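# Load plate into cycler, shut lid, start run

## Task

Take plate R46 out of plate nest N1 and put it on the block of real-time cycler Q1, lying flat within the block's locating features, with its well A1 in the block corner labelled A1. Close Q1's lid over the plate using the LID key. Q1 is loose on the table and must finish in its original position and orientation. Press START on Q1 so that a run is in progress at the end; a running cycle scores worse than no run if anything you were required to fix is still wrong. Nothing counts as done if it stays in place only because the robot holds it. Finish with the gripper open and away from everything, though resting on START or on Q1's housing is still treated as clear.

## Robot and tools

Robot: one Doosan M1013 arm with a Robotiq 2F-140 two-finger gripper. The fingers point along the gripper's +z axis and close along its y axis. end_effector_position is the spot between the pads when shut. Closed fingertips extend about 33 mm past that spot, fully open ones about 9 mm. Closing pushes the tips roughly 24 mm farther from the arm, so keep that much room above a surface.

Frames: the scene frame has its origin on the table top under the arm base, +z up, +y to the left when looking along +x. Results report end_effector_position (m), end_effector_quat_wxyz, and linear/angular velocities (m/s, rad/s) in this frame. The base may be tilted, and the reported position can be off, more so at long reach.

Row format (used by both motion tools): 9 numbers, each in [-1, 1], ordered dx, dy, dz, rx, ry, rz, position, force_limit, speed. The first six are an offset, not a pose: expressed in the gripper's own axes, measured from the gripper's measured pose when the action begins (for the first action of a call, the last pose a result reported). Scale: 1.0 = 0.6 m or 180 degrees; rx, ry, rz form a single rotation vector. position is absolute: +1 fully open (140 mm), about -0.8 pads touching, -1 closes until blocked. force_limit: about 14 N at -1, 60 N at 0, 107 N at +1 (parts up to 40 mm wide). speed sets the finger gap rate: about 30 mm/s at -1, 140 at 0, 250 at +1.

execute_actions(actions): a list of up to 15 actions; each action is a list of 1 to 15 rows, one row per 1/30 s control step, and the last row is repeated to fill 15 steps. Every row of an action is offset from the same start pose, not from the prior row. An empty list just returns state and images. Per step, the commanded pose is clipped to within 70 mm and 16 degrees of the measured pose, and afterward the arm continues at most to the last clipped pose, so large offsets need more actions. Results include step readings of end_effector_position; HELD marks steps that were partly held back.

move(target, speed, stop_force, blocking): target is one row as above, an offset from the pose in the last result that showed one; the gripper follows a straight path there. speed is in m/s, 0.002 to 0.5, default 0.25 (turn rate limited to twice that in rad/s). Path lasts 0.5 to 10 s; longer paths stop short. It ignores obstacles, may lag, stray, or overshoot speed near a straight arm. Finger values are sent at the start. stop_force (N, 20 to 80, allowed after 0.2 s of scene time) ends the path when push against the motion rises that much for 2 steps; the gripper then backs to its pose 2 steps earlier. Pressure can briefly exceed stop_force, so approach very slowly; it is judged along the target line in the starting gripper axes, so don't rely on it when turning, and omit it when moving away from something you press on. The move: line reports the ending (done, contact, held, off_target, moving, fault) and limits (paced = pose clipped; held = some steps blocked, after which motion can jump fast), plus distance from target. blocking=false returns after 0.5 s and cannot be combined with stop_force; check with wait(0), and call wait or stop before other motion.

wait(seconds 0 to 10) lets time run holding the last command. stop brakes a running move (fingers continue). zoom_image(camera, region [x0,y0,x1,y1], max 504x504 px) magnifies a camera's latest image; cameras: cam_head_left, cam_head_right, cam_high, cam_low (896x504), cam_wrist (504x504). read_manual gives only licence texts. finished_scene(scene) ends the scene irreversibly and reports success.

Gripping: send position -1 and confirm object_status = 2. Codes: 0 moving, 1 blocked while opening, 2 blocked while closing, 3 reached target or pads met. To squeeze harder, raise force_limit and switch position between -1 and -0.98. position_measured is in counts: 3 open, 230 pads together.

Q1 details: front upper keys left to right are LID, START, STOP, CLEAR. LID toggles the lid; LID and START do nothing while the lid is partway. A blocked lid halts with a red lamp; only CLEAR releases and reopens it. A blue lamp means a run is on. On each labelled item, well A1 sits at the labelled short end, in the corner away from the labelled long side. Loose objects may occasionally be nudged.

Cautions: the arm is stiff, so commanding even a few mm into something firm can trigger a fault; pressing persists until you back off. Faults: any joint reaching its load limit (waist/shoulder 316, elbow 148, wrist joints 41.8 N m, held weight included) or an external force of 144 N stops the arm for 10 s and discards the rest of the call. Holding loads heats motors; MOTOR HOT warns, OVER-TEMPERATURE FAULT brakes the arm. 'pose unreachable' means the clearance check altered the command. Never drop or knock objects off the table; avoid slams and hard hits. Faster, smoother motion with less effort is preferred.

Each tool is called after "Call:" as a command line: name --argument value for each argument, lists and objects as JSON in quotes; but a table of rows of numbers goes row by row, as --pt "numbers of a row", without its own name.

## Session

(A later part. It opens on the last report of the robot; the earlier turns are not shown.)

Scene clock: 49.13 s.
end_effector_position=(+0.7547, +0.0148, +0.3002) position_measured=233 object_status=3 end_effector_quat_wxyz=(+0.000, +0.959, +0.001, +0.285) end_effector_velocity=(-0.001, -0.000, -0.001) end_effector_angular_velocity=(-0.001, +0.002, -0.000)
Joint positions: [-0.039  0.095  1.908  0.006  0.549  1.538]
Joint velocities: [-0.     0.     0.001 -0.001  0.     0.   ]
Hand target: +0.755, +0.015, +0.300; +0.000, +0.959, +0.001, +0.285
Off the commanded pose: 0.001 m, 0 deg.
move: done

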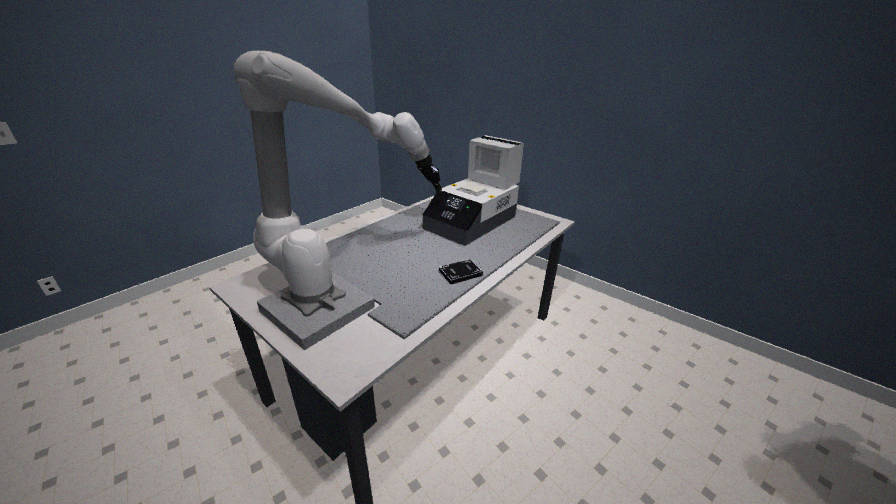

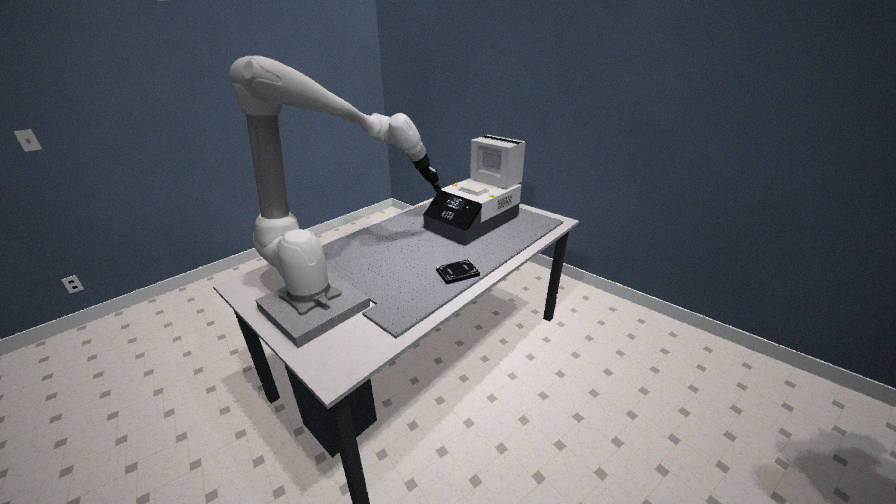

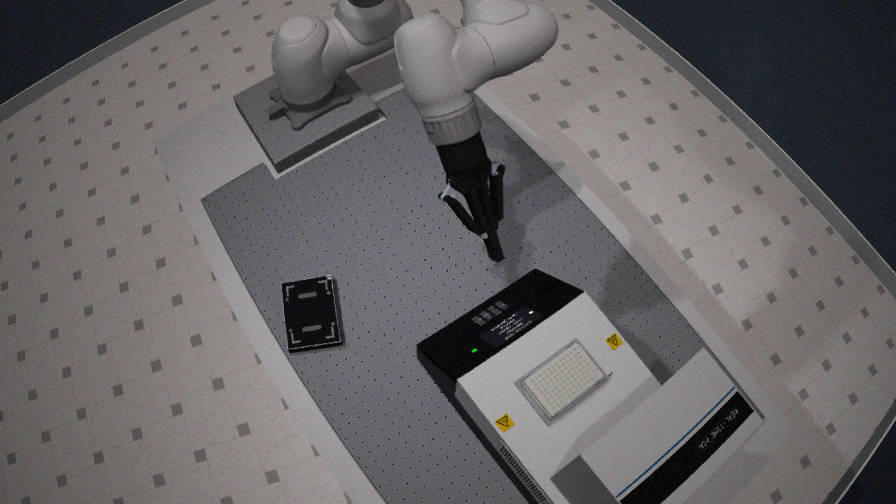

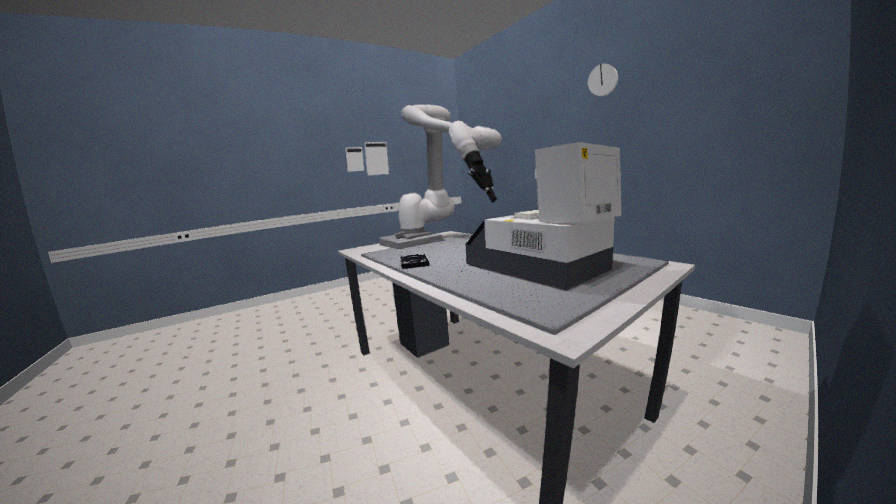

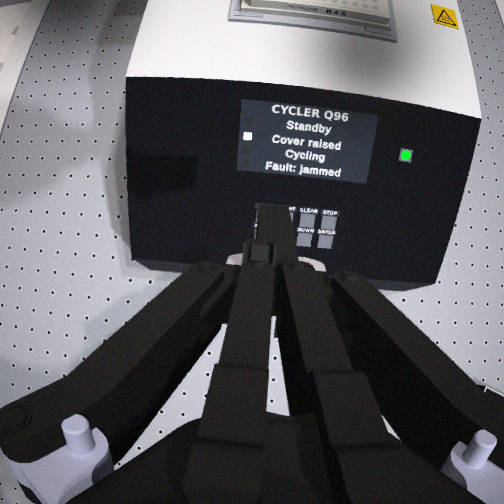

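Call:
move --target '[-0.087,0,0.2136,0,0,0,-1,0,0]' --speed 0.12

Call:
move --target '[0,0,0.03,0,0,0,-1,0,0]' --speed 0.008 --stop_force 20

Call:
move --target '[0,0,-0.04,0,0,0,-1,0,0]' --speed 0.05

Scene clock: 50.80 s.
end_effector_position=(+0.7806, +0.0150, +0.1643) position_measured=233 object_status=3 end_effector_quat_wxyz=(+0.000, +0.959, +0.001, +0.285) end_effector_velocity=(+0.000, +0.000, -0.000) end_effector_angular_velocity=(+0.000, -0.000, -0.000)
Joint positions: [-0.04   0.26   1.991  0.015  0.301  1.528]
Joint velocities: [-0.     0.    -0.     0.001 -0.001 -0.   ]
Hand target: +0.781, +0.015, +0.164; +0.000, +0.959, +0.001, +0.285
Off the commanded pose: 0.000 m, 0 deg.
move: done

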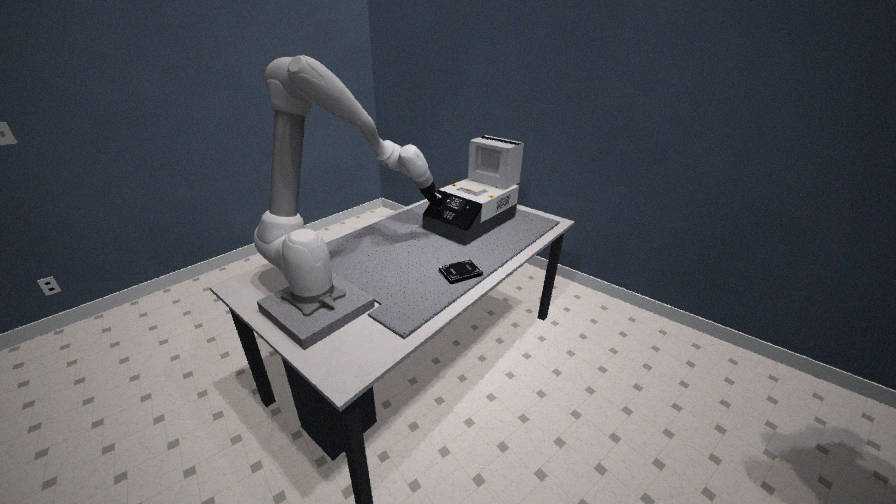

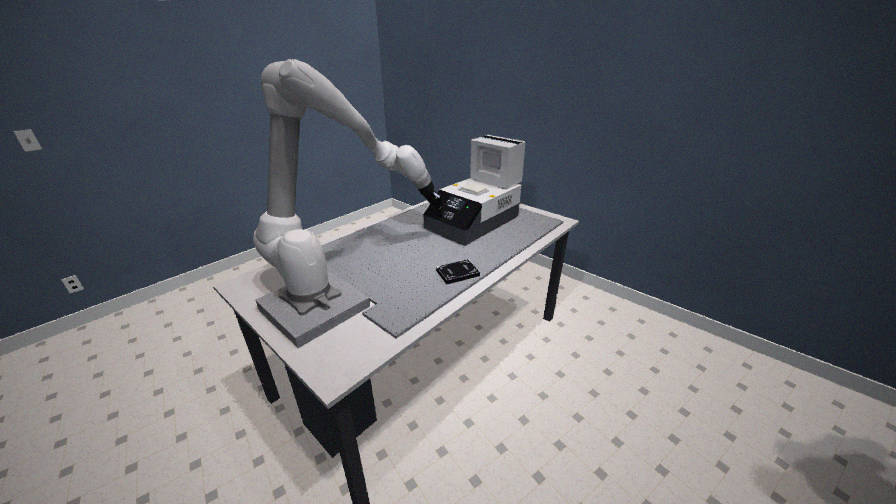

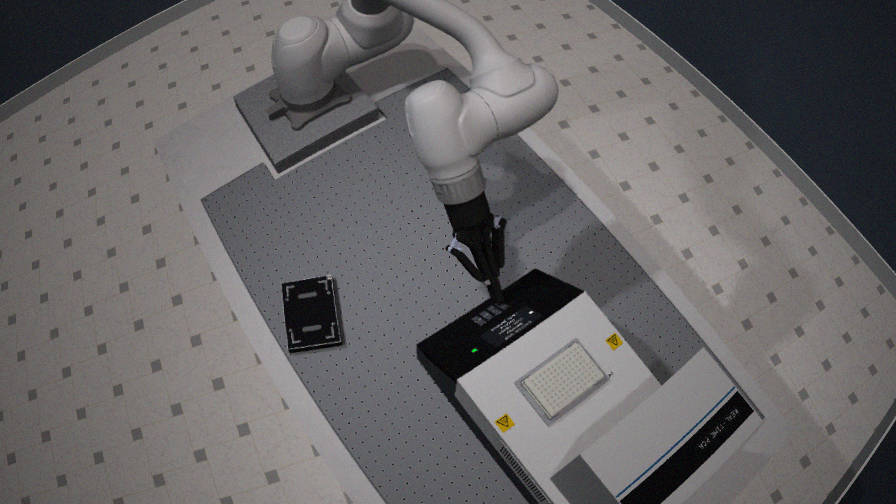

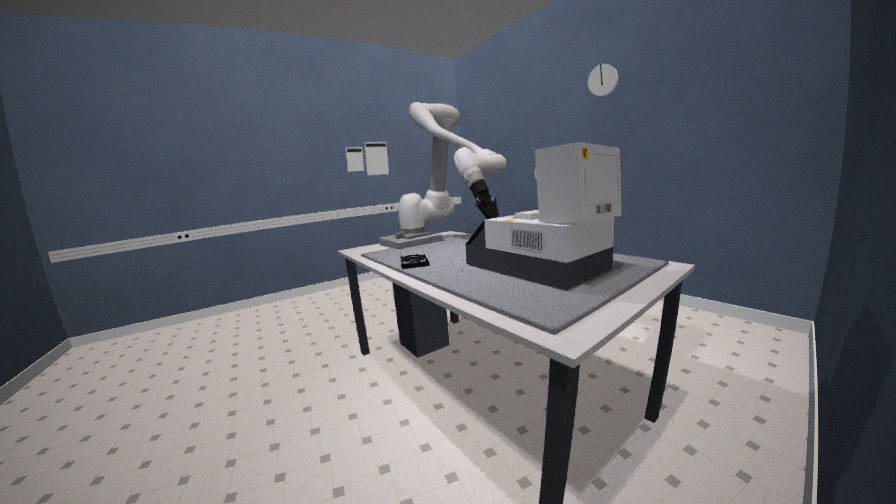

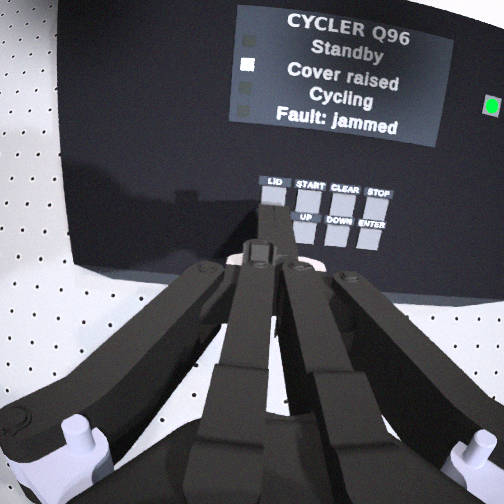

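Scene clock: 52.10 s.
end_effector_position=(+0.7852, +0.0150, +0.1576) position_measured=233 object_status=3 end_effector_quat_wxyz=(+0.000, +0.959, +0.001, +0.285) end_effector_velocity=(-0.001, -0.000, +0.001) end_effector_angular_velocity=(-0.001, -0.000, +0.000)
Joint positions: [-0.04   0.273  1.988  0.015  0.291  1.528]
Joint velocities: [-0.    -0.002  0.001 -0.001  0.001  0.   ]
Hand target: +0.785, +0.015, +0.158; +0.000, +0.959, +0.001, +0.285
Off the commanded pose: 0.010 m, 0 deg.
move: contact

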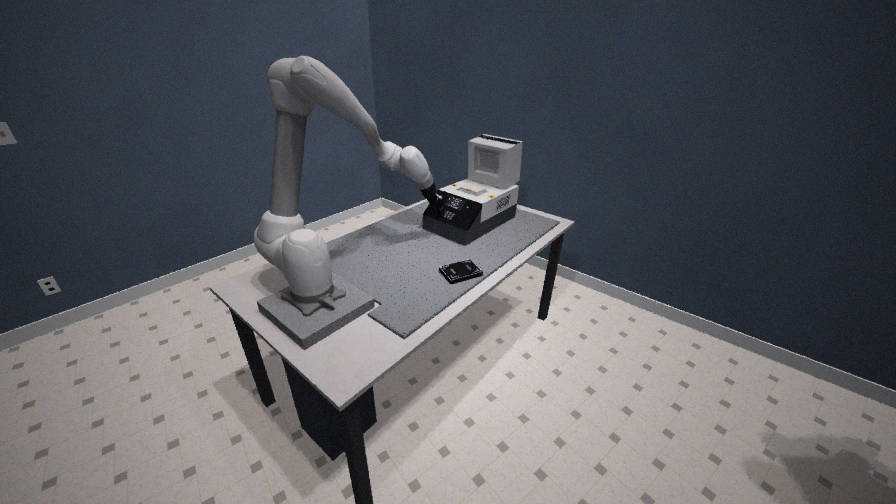

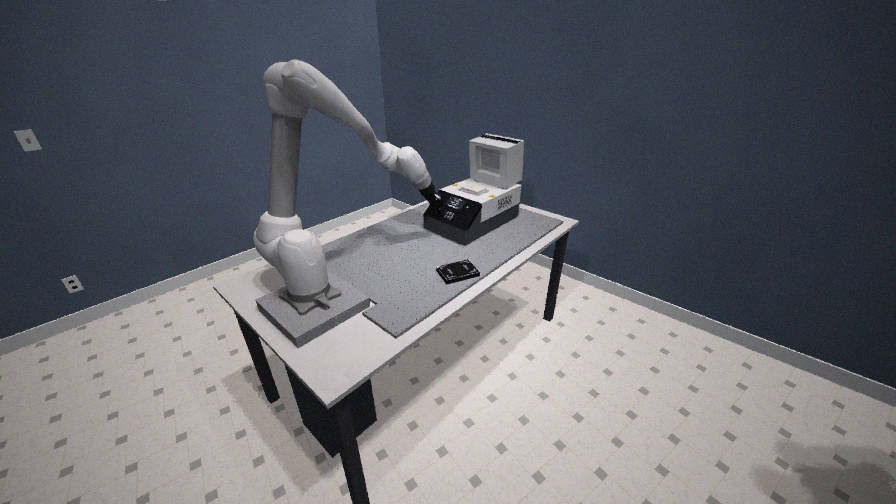

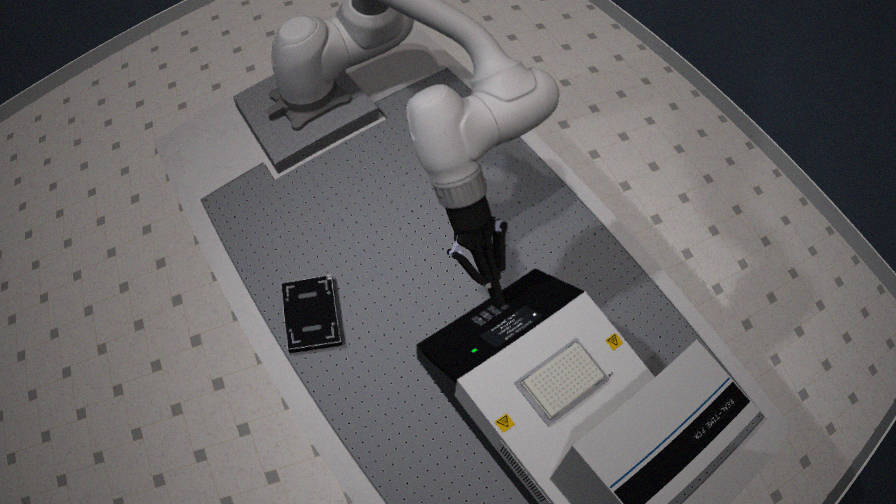

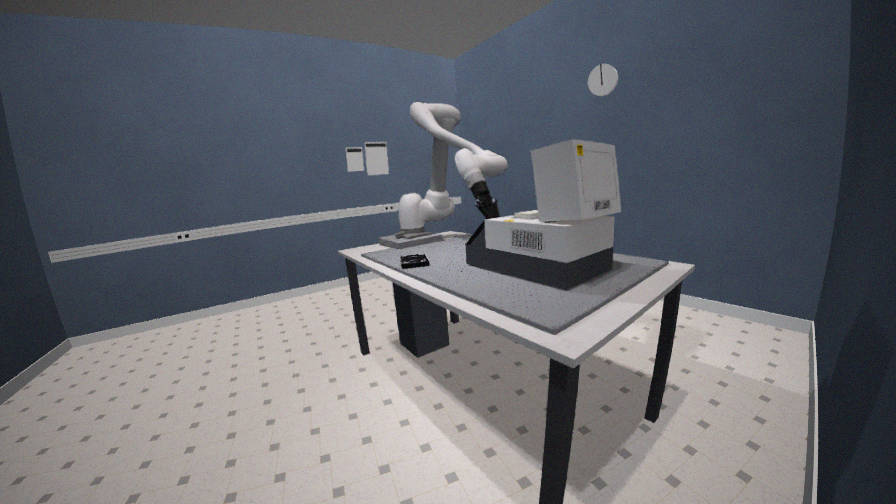

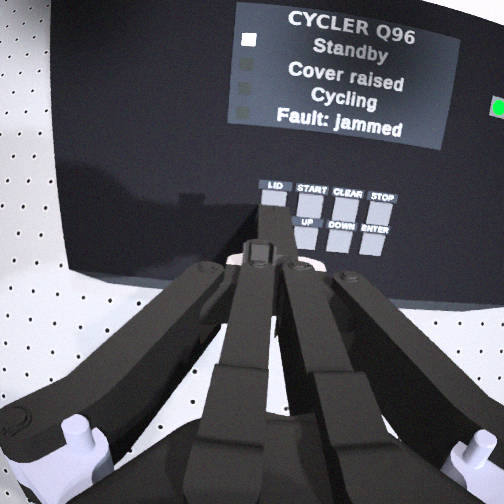

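Scene clock: 52.83 s.
end_effector_position=(+0.7721, +0.0150, +0.1777) position_measured=233 object_status=3 end_effector_quat_wxyz=(+0.000, +0.959, +0.001, +0.285) end_effector_velocity=(+0.000, -0.000, +0.000) end_effector_angular_velocity=(+0.001, -0.001, -0.001)
Joint positions: [-0.04   0.233  1.997  0.014  0.322  1.529]
Joint velocities: [-0.001 -0.    -0.001  0.001  0.     0.   ]
Hand target: +0.772, +0.015, +0.178; +0.000, +0.959, +0.001, +0.285
Off the commanded pose: 0.000 m, 0 deg.
move: done

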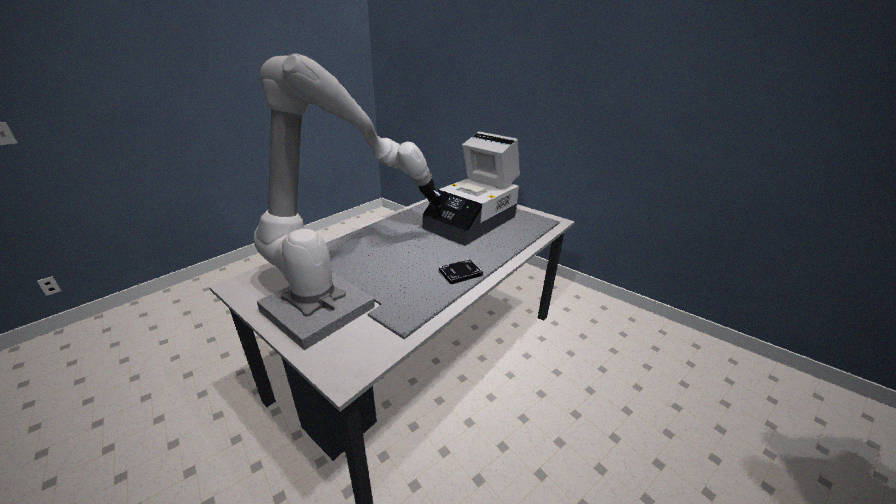

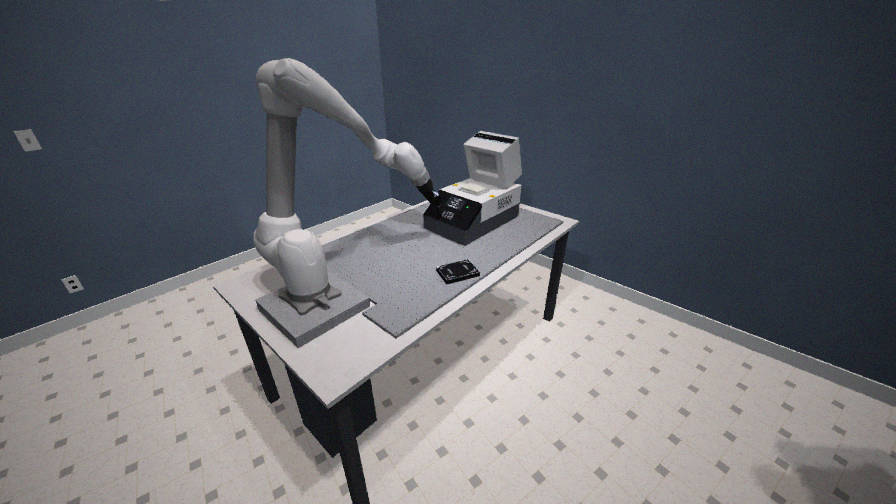

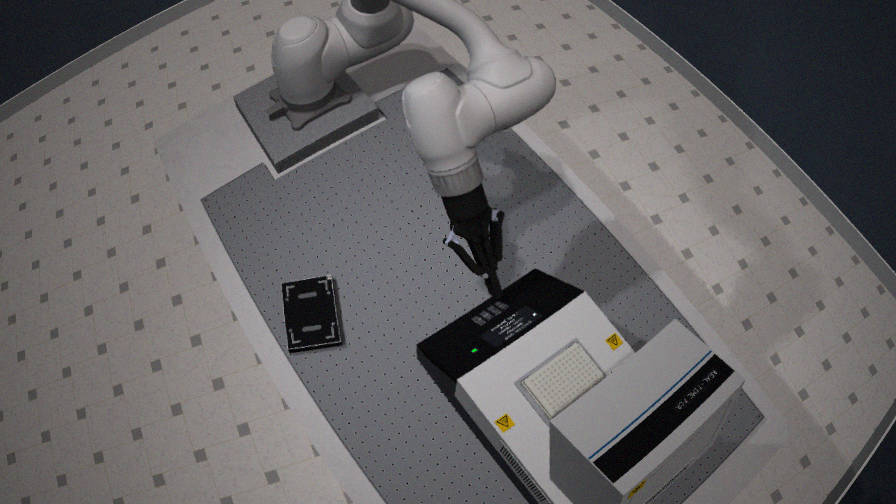

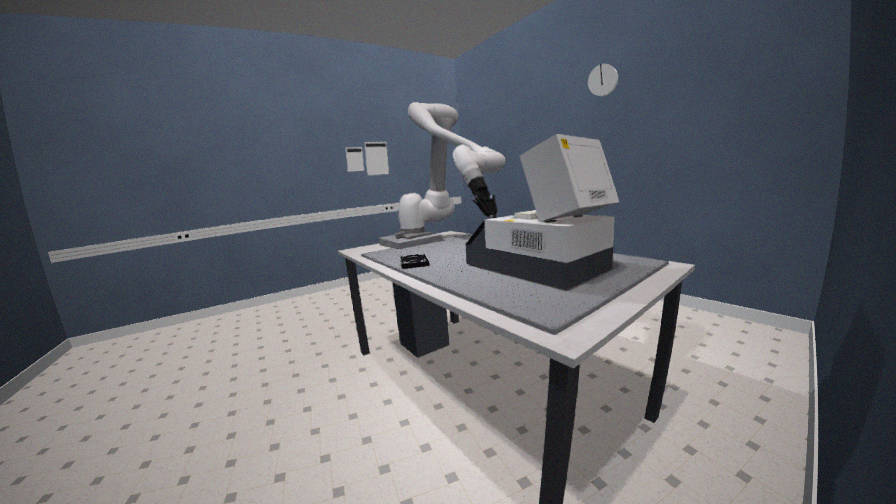

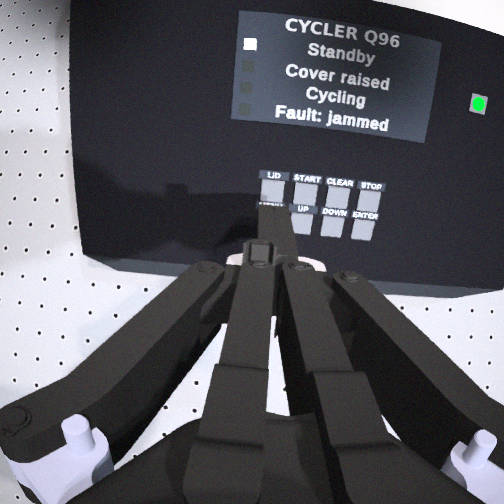

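Call:
move --target '[-0.002,0.0333,0.0254,0,0,0,-1,0,0]' --speed 0.03

Call:
wait --seconds 3

Scene clock: 54.10 s.
end_effector_position=(+0.7794, -0.0050, +0.1642) position_measured=233 object_status=3 end_effector_quat_wxyz=(+0.000, +0.959, +0.001, +0.285) end_effector_velocity=(+0.001, -0.000, +0.000) end_effector_angular_velocity=(+0.000, -0.001, -0.000)
Joint positions: [-0.074  0.257  1.994  0.077  0.302  1.44 ]
Joint velocities: [-0.     0.    -0.001  0.    -0.    -0.   ]
Hand target: +0.779, -0.005, +0.164; +0.000, +0.959, +0.001, +0.285
Off the commanded pose: 0.000 m, 0 deg.
move: done

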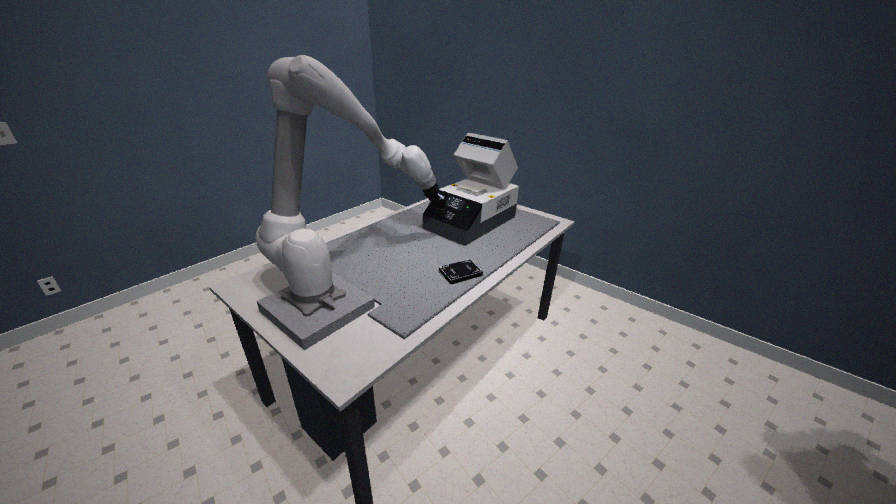

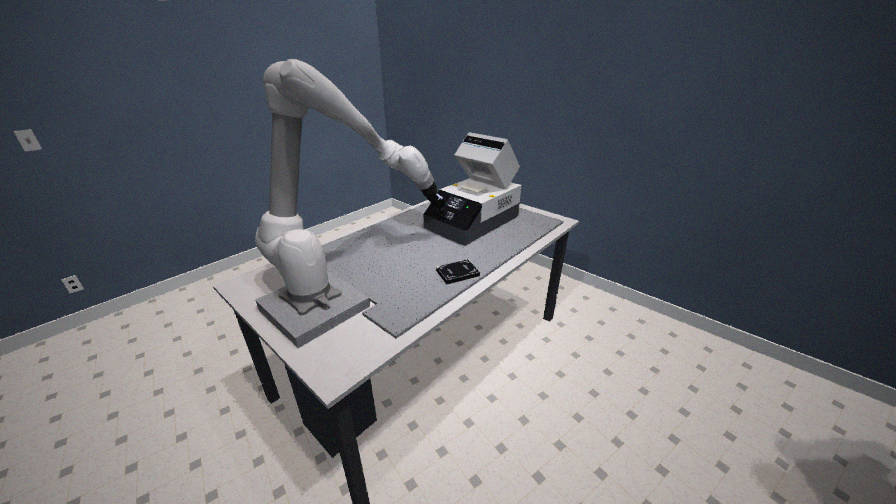

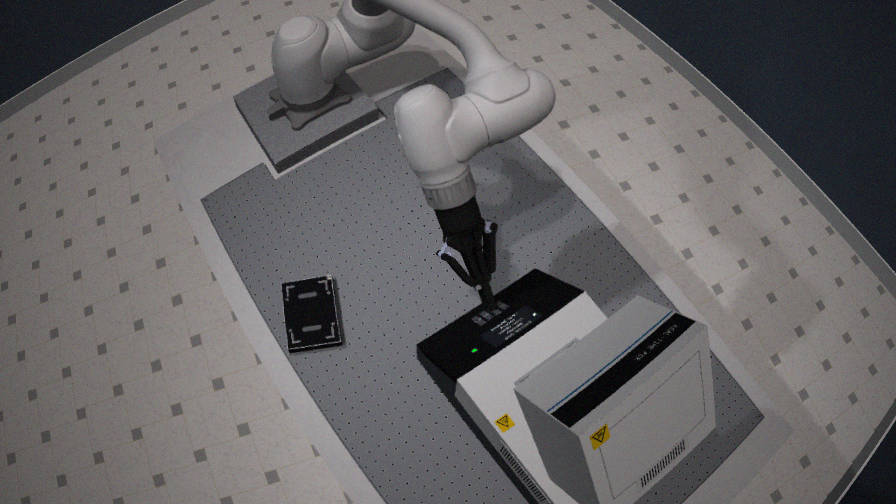

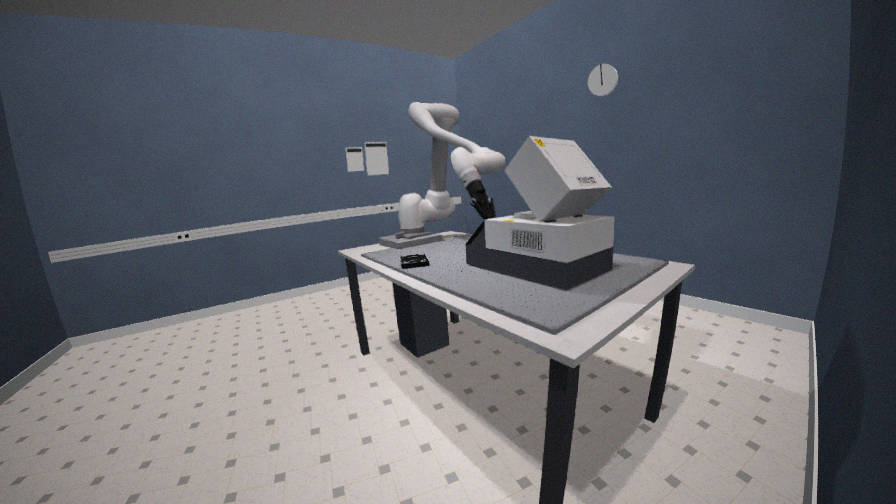

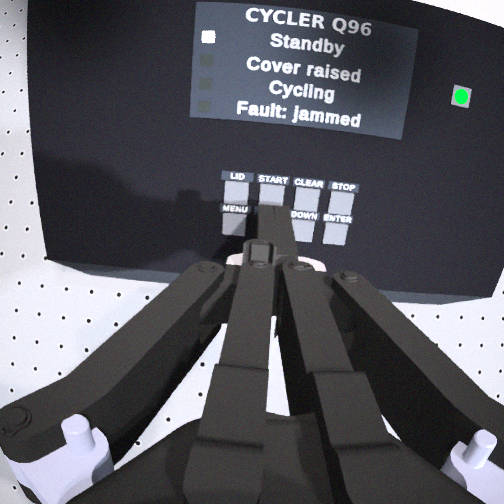

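Scene clock: 57.10 s.
end_effector_position=(+0.7794, -0.0050, +0.1642) position_measured=233 object_status=3 end_effector_quat_wxyz=(+0.000, +0.959, +0.001, +0.285) end_effector_velocity=(-0.000, +0.000, -0.000) end_effector_angular_velocity=(+0.001, +0.000, -0.000)
Joint positions: [-0.074  0.257  1.994  0.077  0.302  1.44 ]
Joint velocities: [ 0.     0.     0.001  0.    -0.     0.   ]
Hand target: +0.779, -0.005, +0.164; +0.000, +0.959, +0.001, +0.285
Off the commanded pose: 0.000 m, 0 deg.
wait: 3.00 s; at rest by 0.17 s

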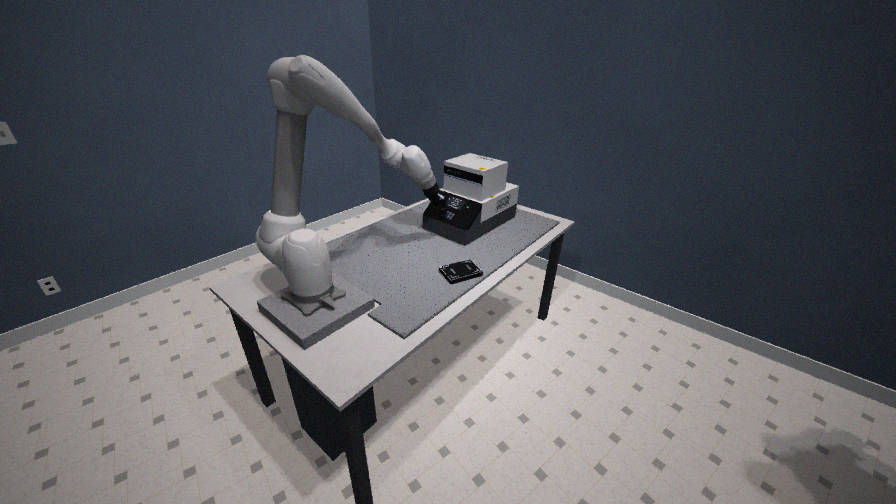

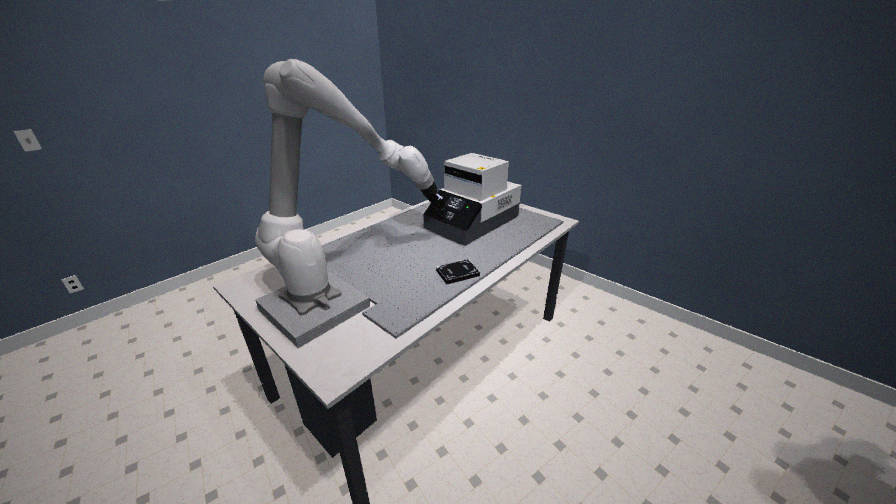

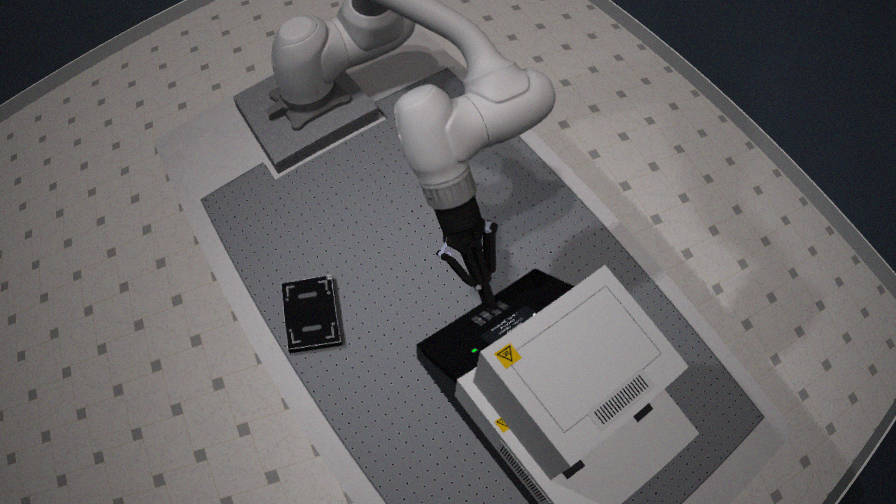

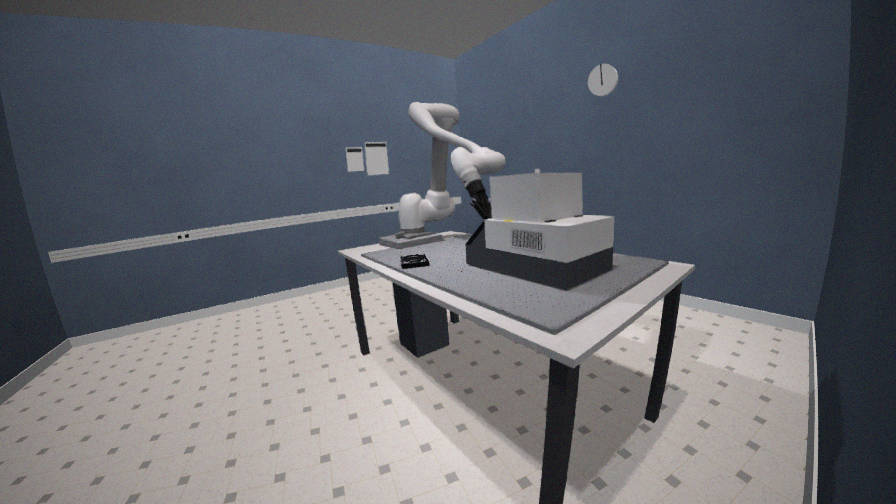

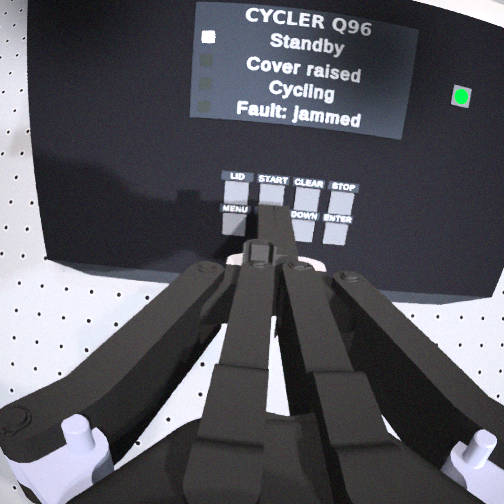

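Lid shut, green lamp. Press START.

Call:
move --target '[0,0,0.03,0,0,0,-1,0,0]' --speed 0.008 --stop_force 20

Call:
move --target '[0,0,-0.1,0,0,0,-1,0,0]' --speed 0.08

Scene clock: 58.63 s.
end_effector_position=(+0.7842, -0.0050, +0.1571) position_measured=233 object_status=3 end_effector_quat_wxyz=(+0.000, +0.959, +0.001, +0.285) end_effector_velocity=(+0.001, +0.000, +0.001) end_effector_angular_velocity=(+0.001, -0.001, -0.001)
Joint positions: [-0.074  0.272  1.991  0.08   0.291  1.438]
Joint velocities: [ 0.    -0.001 -0.001  0.     0.001  0.001]
Hand target: +0.784, -0.005, +0.157; +0.000, +0.959, +0.001, +0.285
Off the commanded pose: 0.009 m, 0 deg.
move: contact

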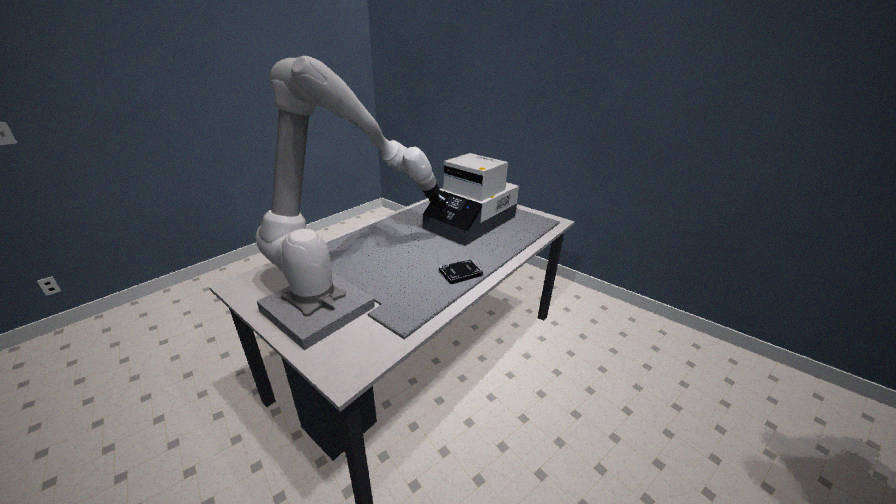

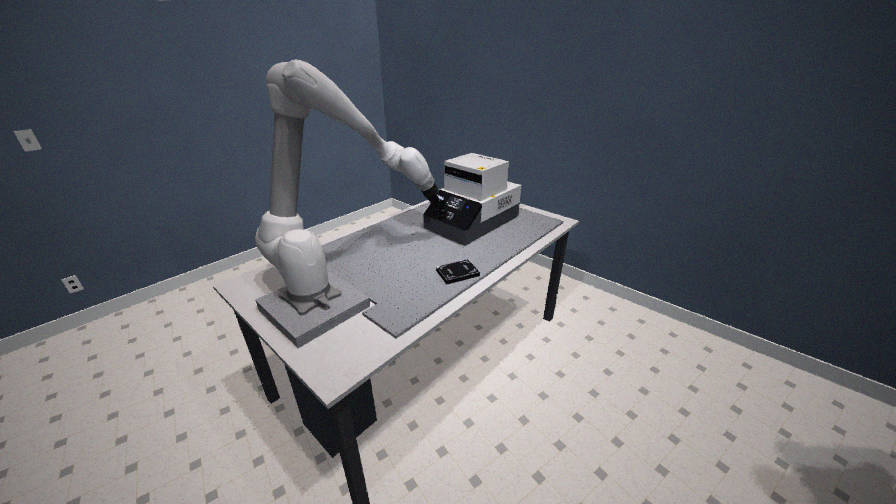

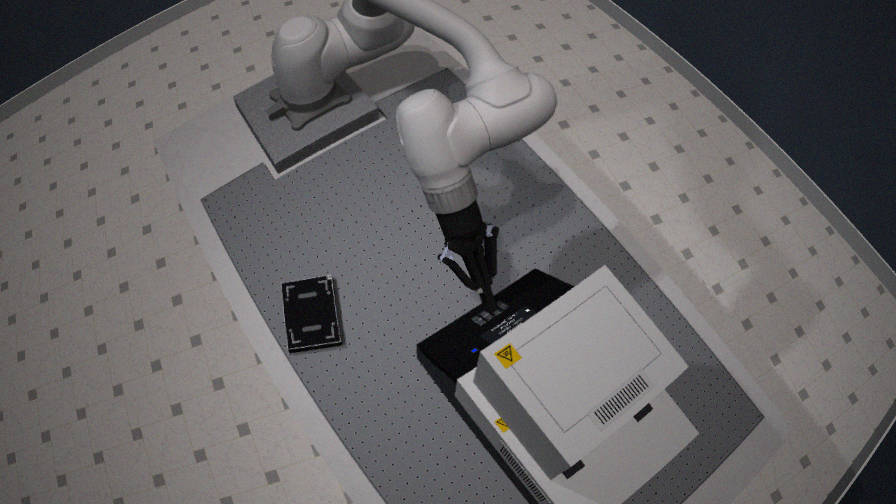

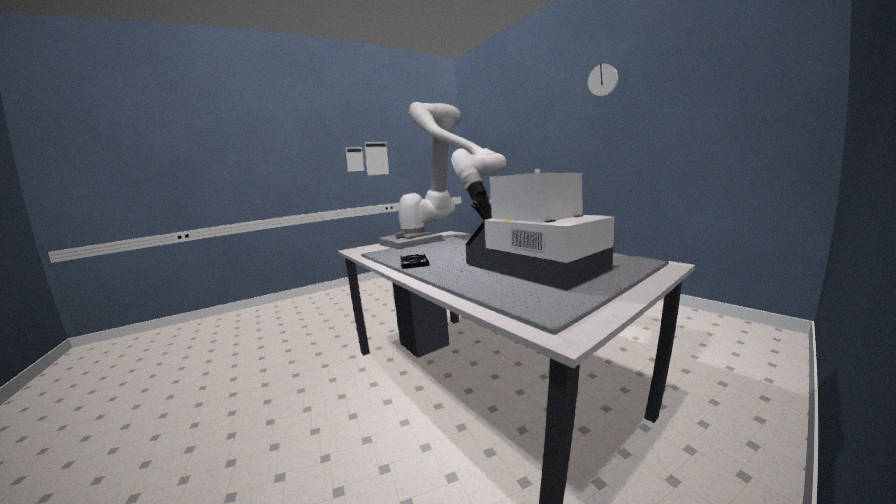

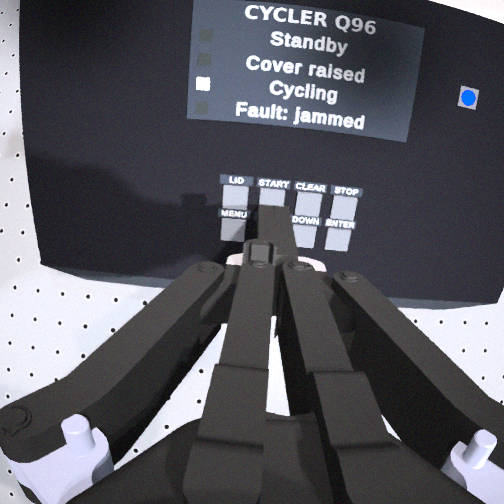

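Scene clock: 59.67 s.
end_effector_position=(+0.7515, -0.0051, +0.2073) position_measured=233 object_status=3 end_effector_quat_wxyz=(+0.000, +0.959, +0.001, +0.285) end_effector_velocity=(-0.001, +0.000, -0.001) end_effector_angular_velocity=(+0.000, +0.003, +0.001)
Joint positions: [-0.076  0.171  2.01   0.066  0.372  1.451]
Joint velocities: [ 0.001  0.     0.002 -0.     0.001  0.   ]
Hand target: +0.752, -0.005, +0.207; +0.000, +0.959, +0.001, +0.285
Off the commanded pose: 0.000 m, 0 deg.
move: done

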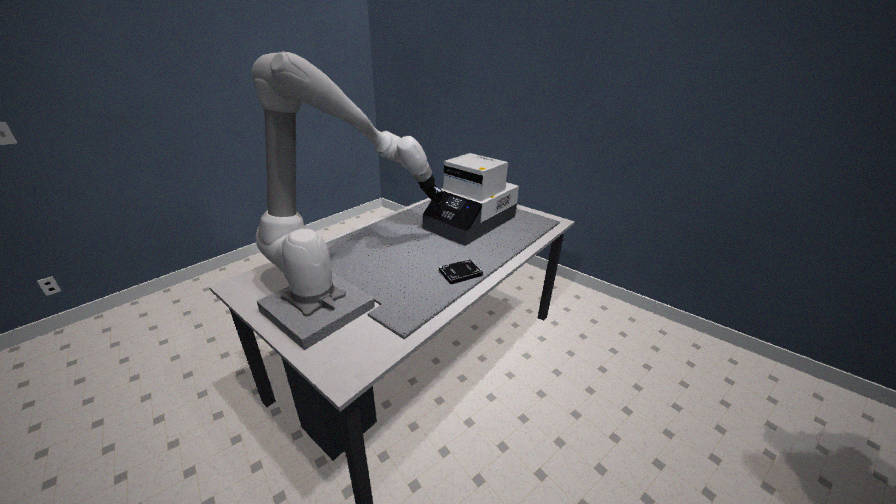

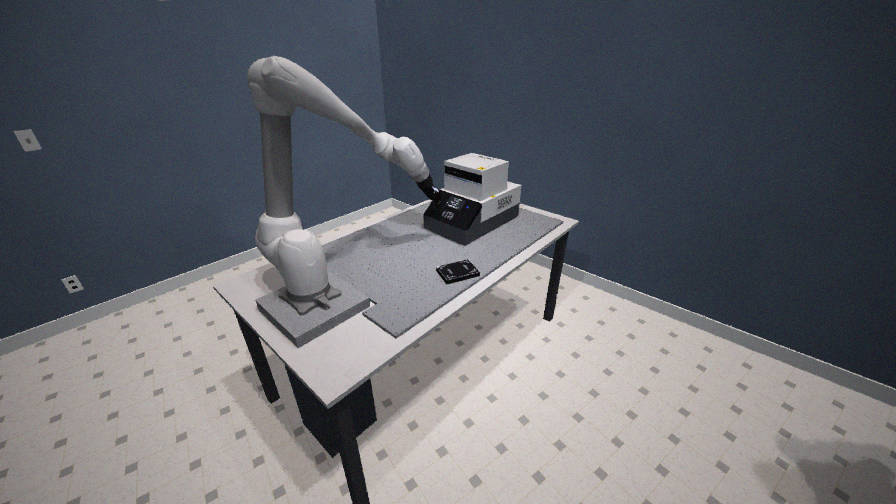

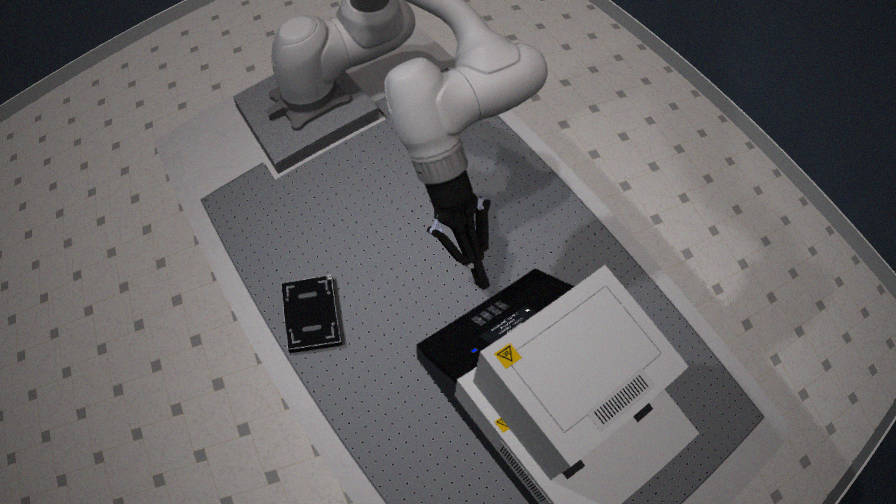

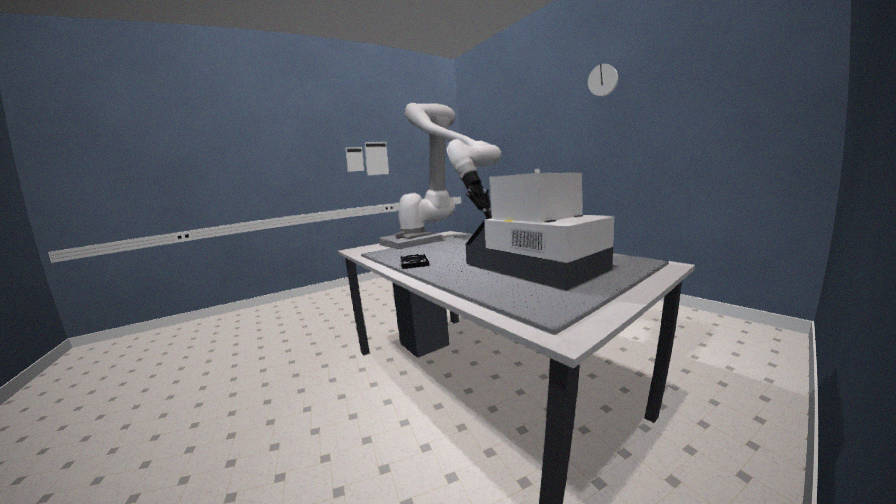

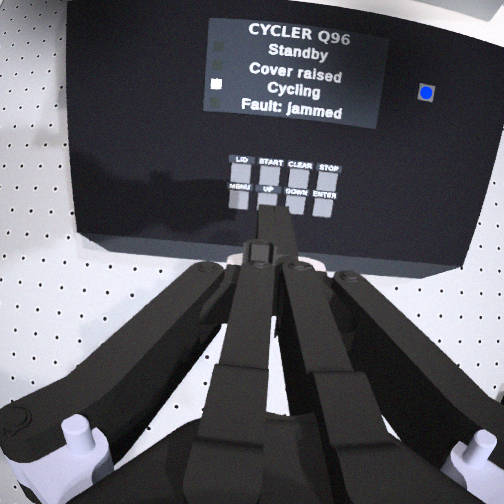

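The run is on: the lamp is blue and the display reads "Cycling". The cycler hasn't moved and the arm is clear.

Call:
finished_scene --scene 2

The scene is finished: the task was done.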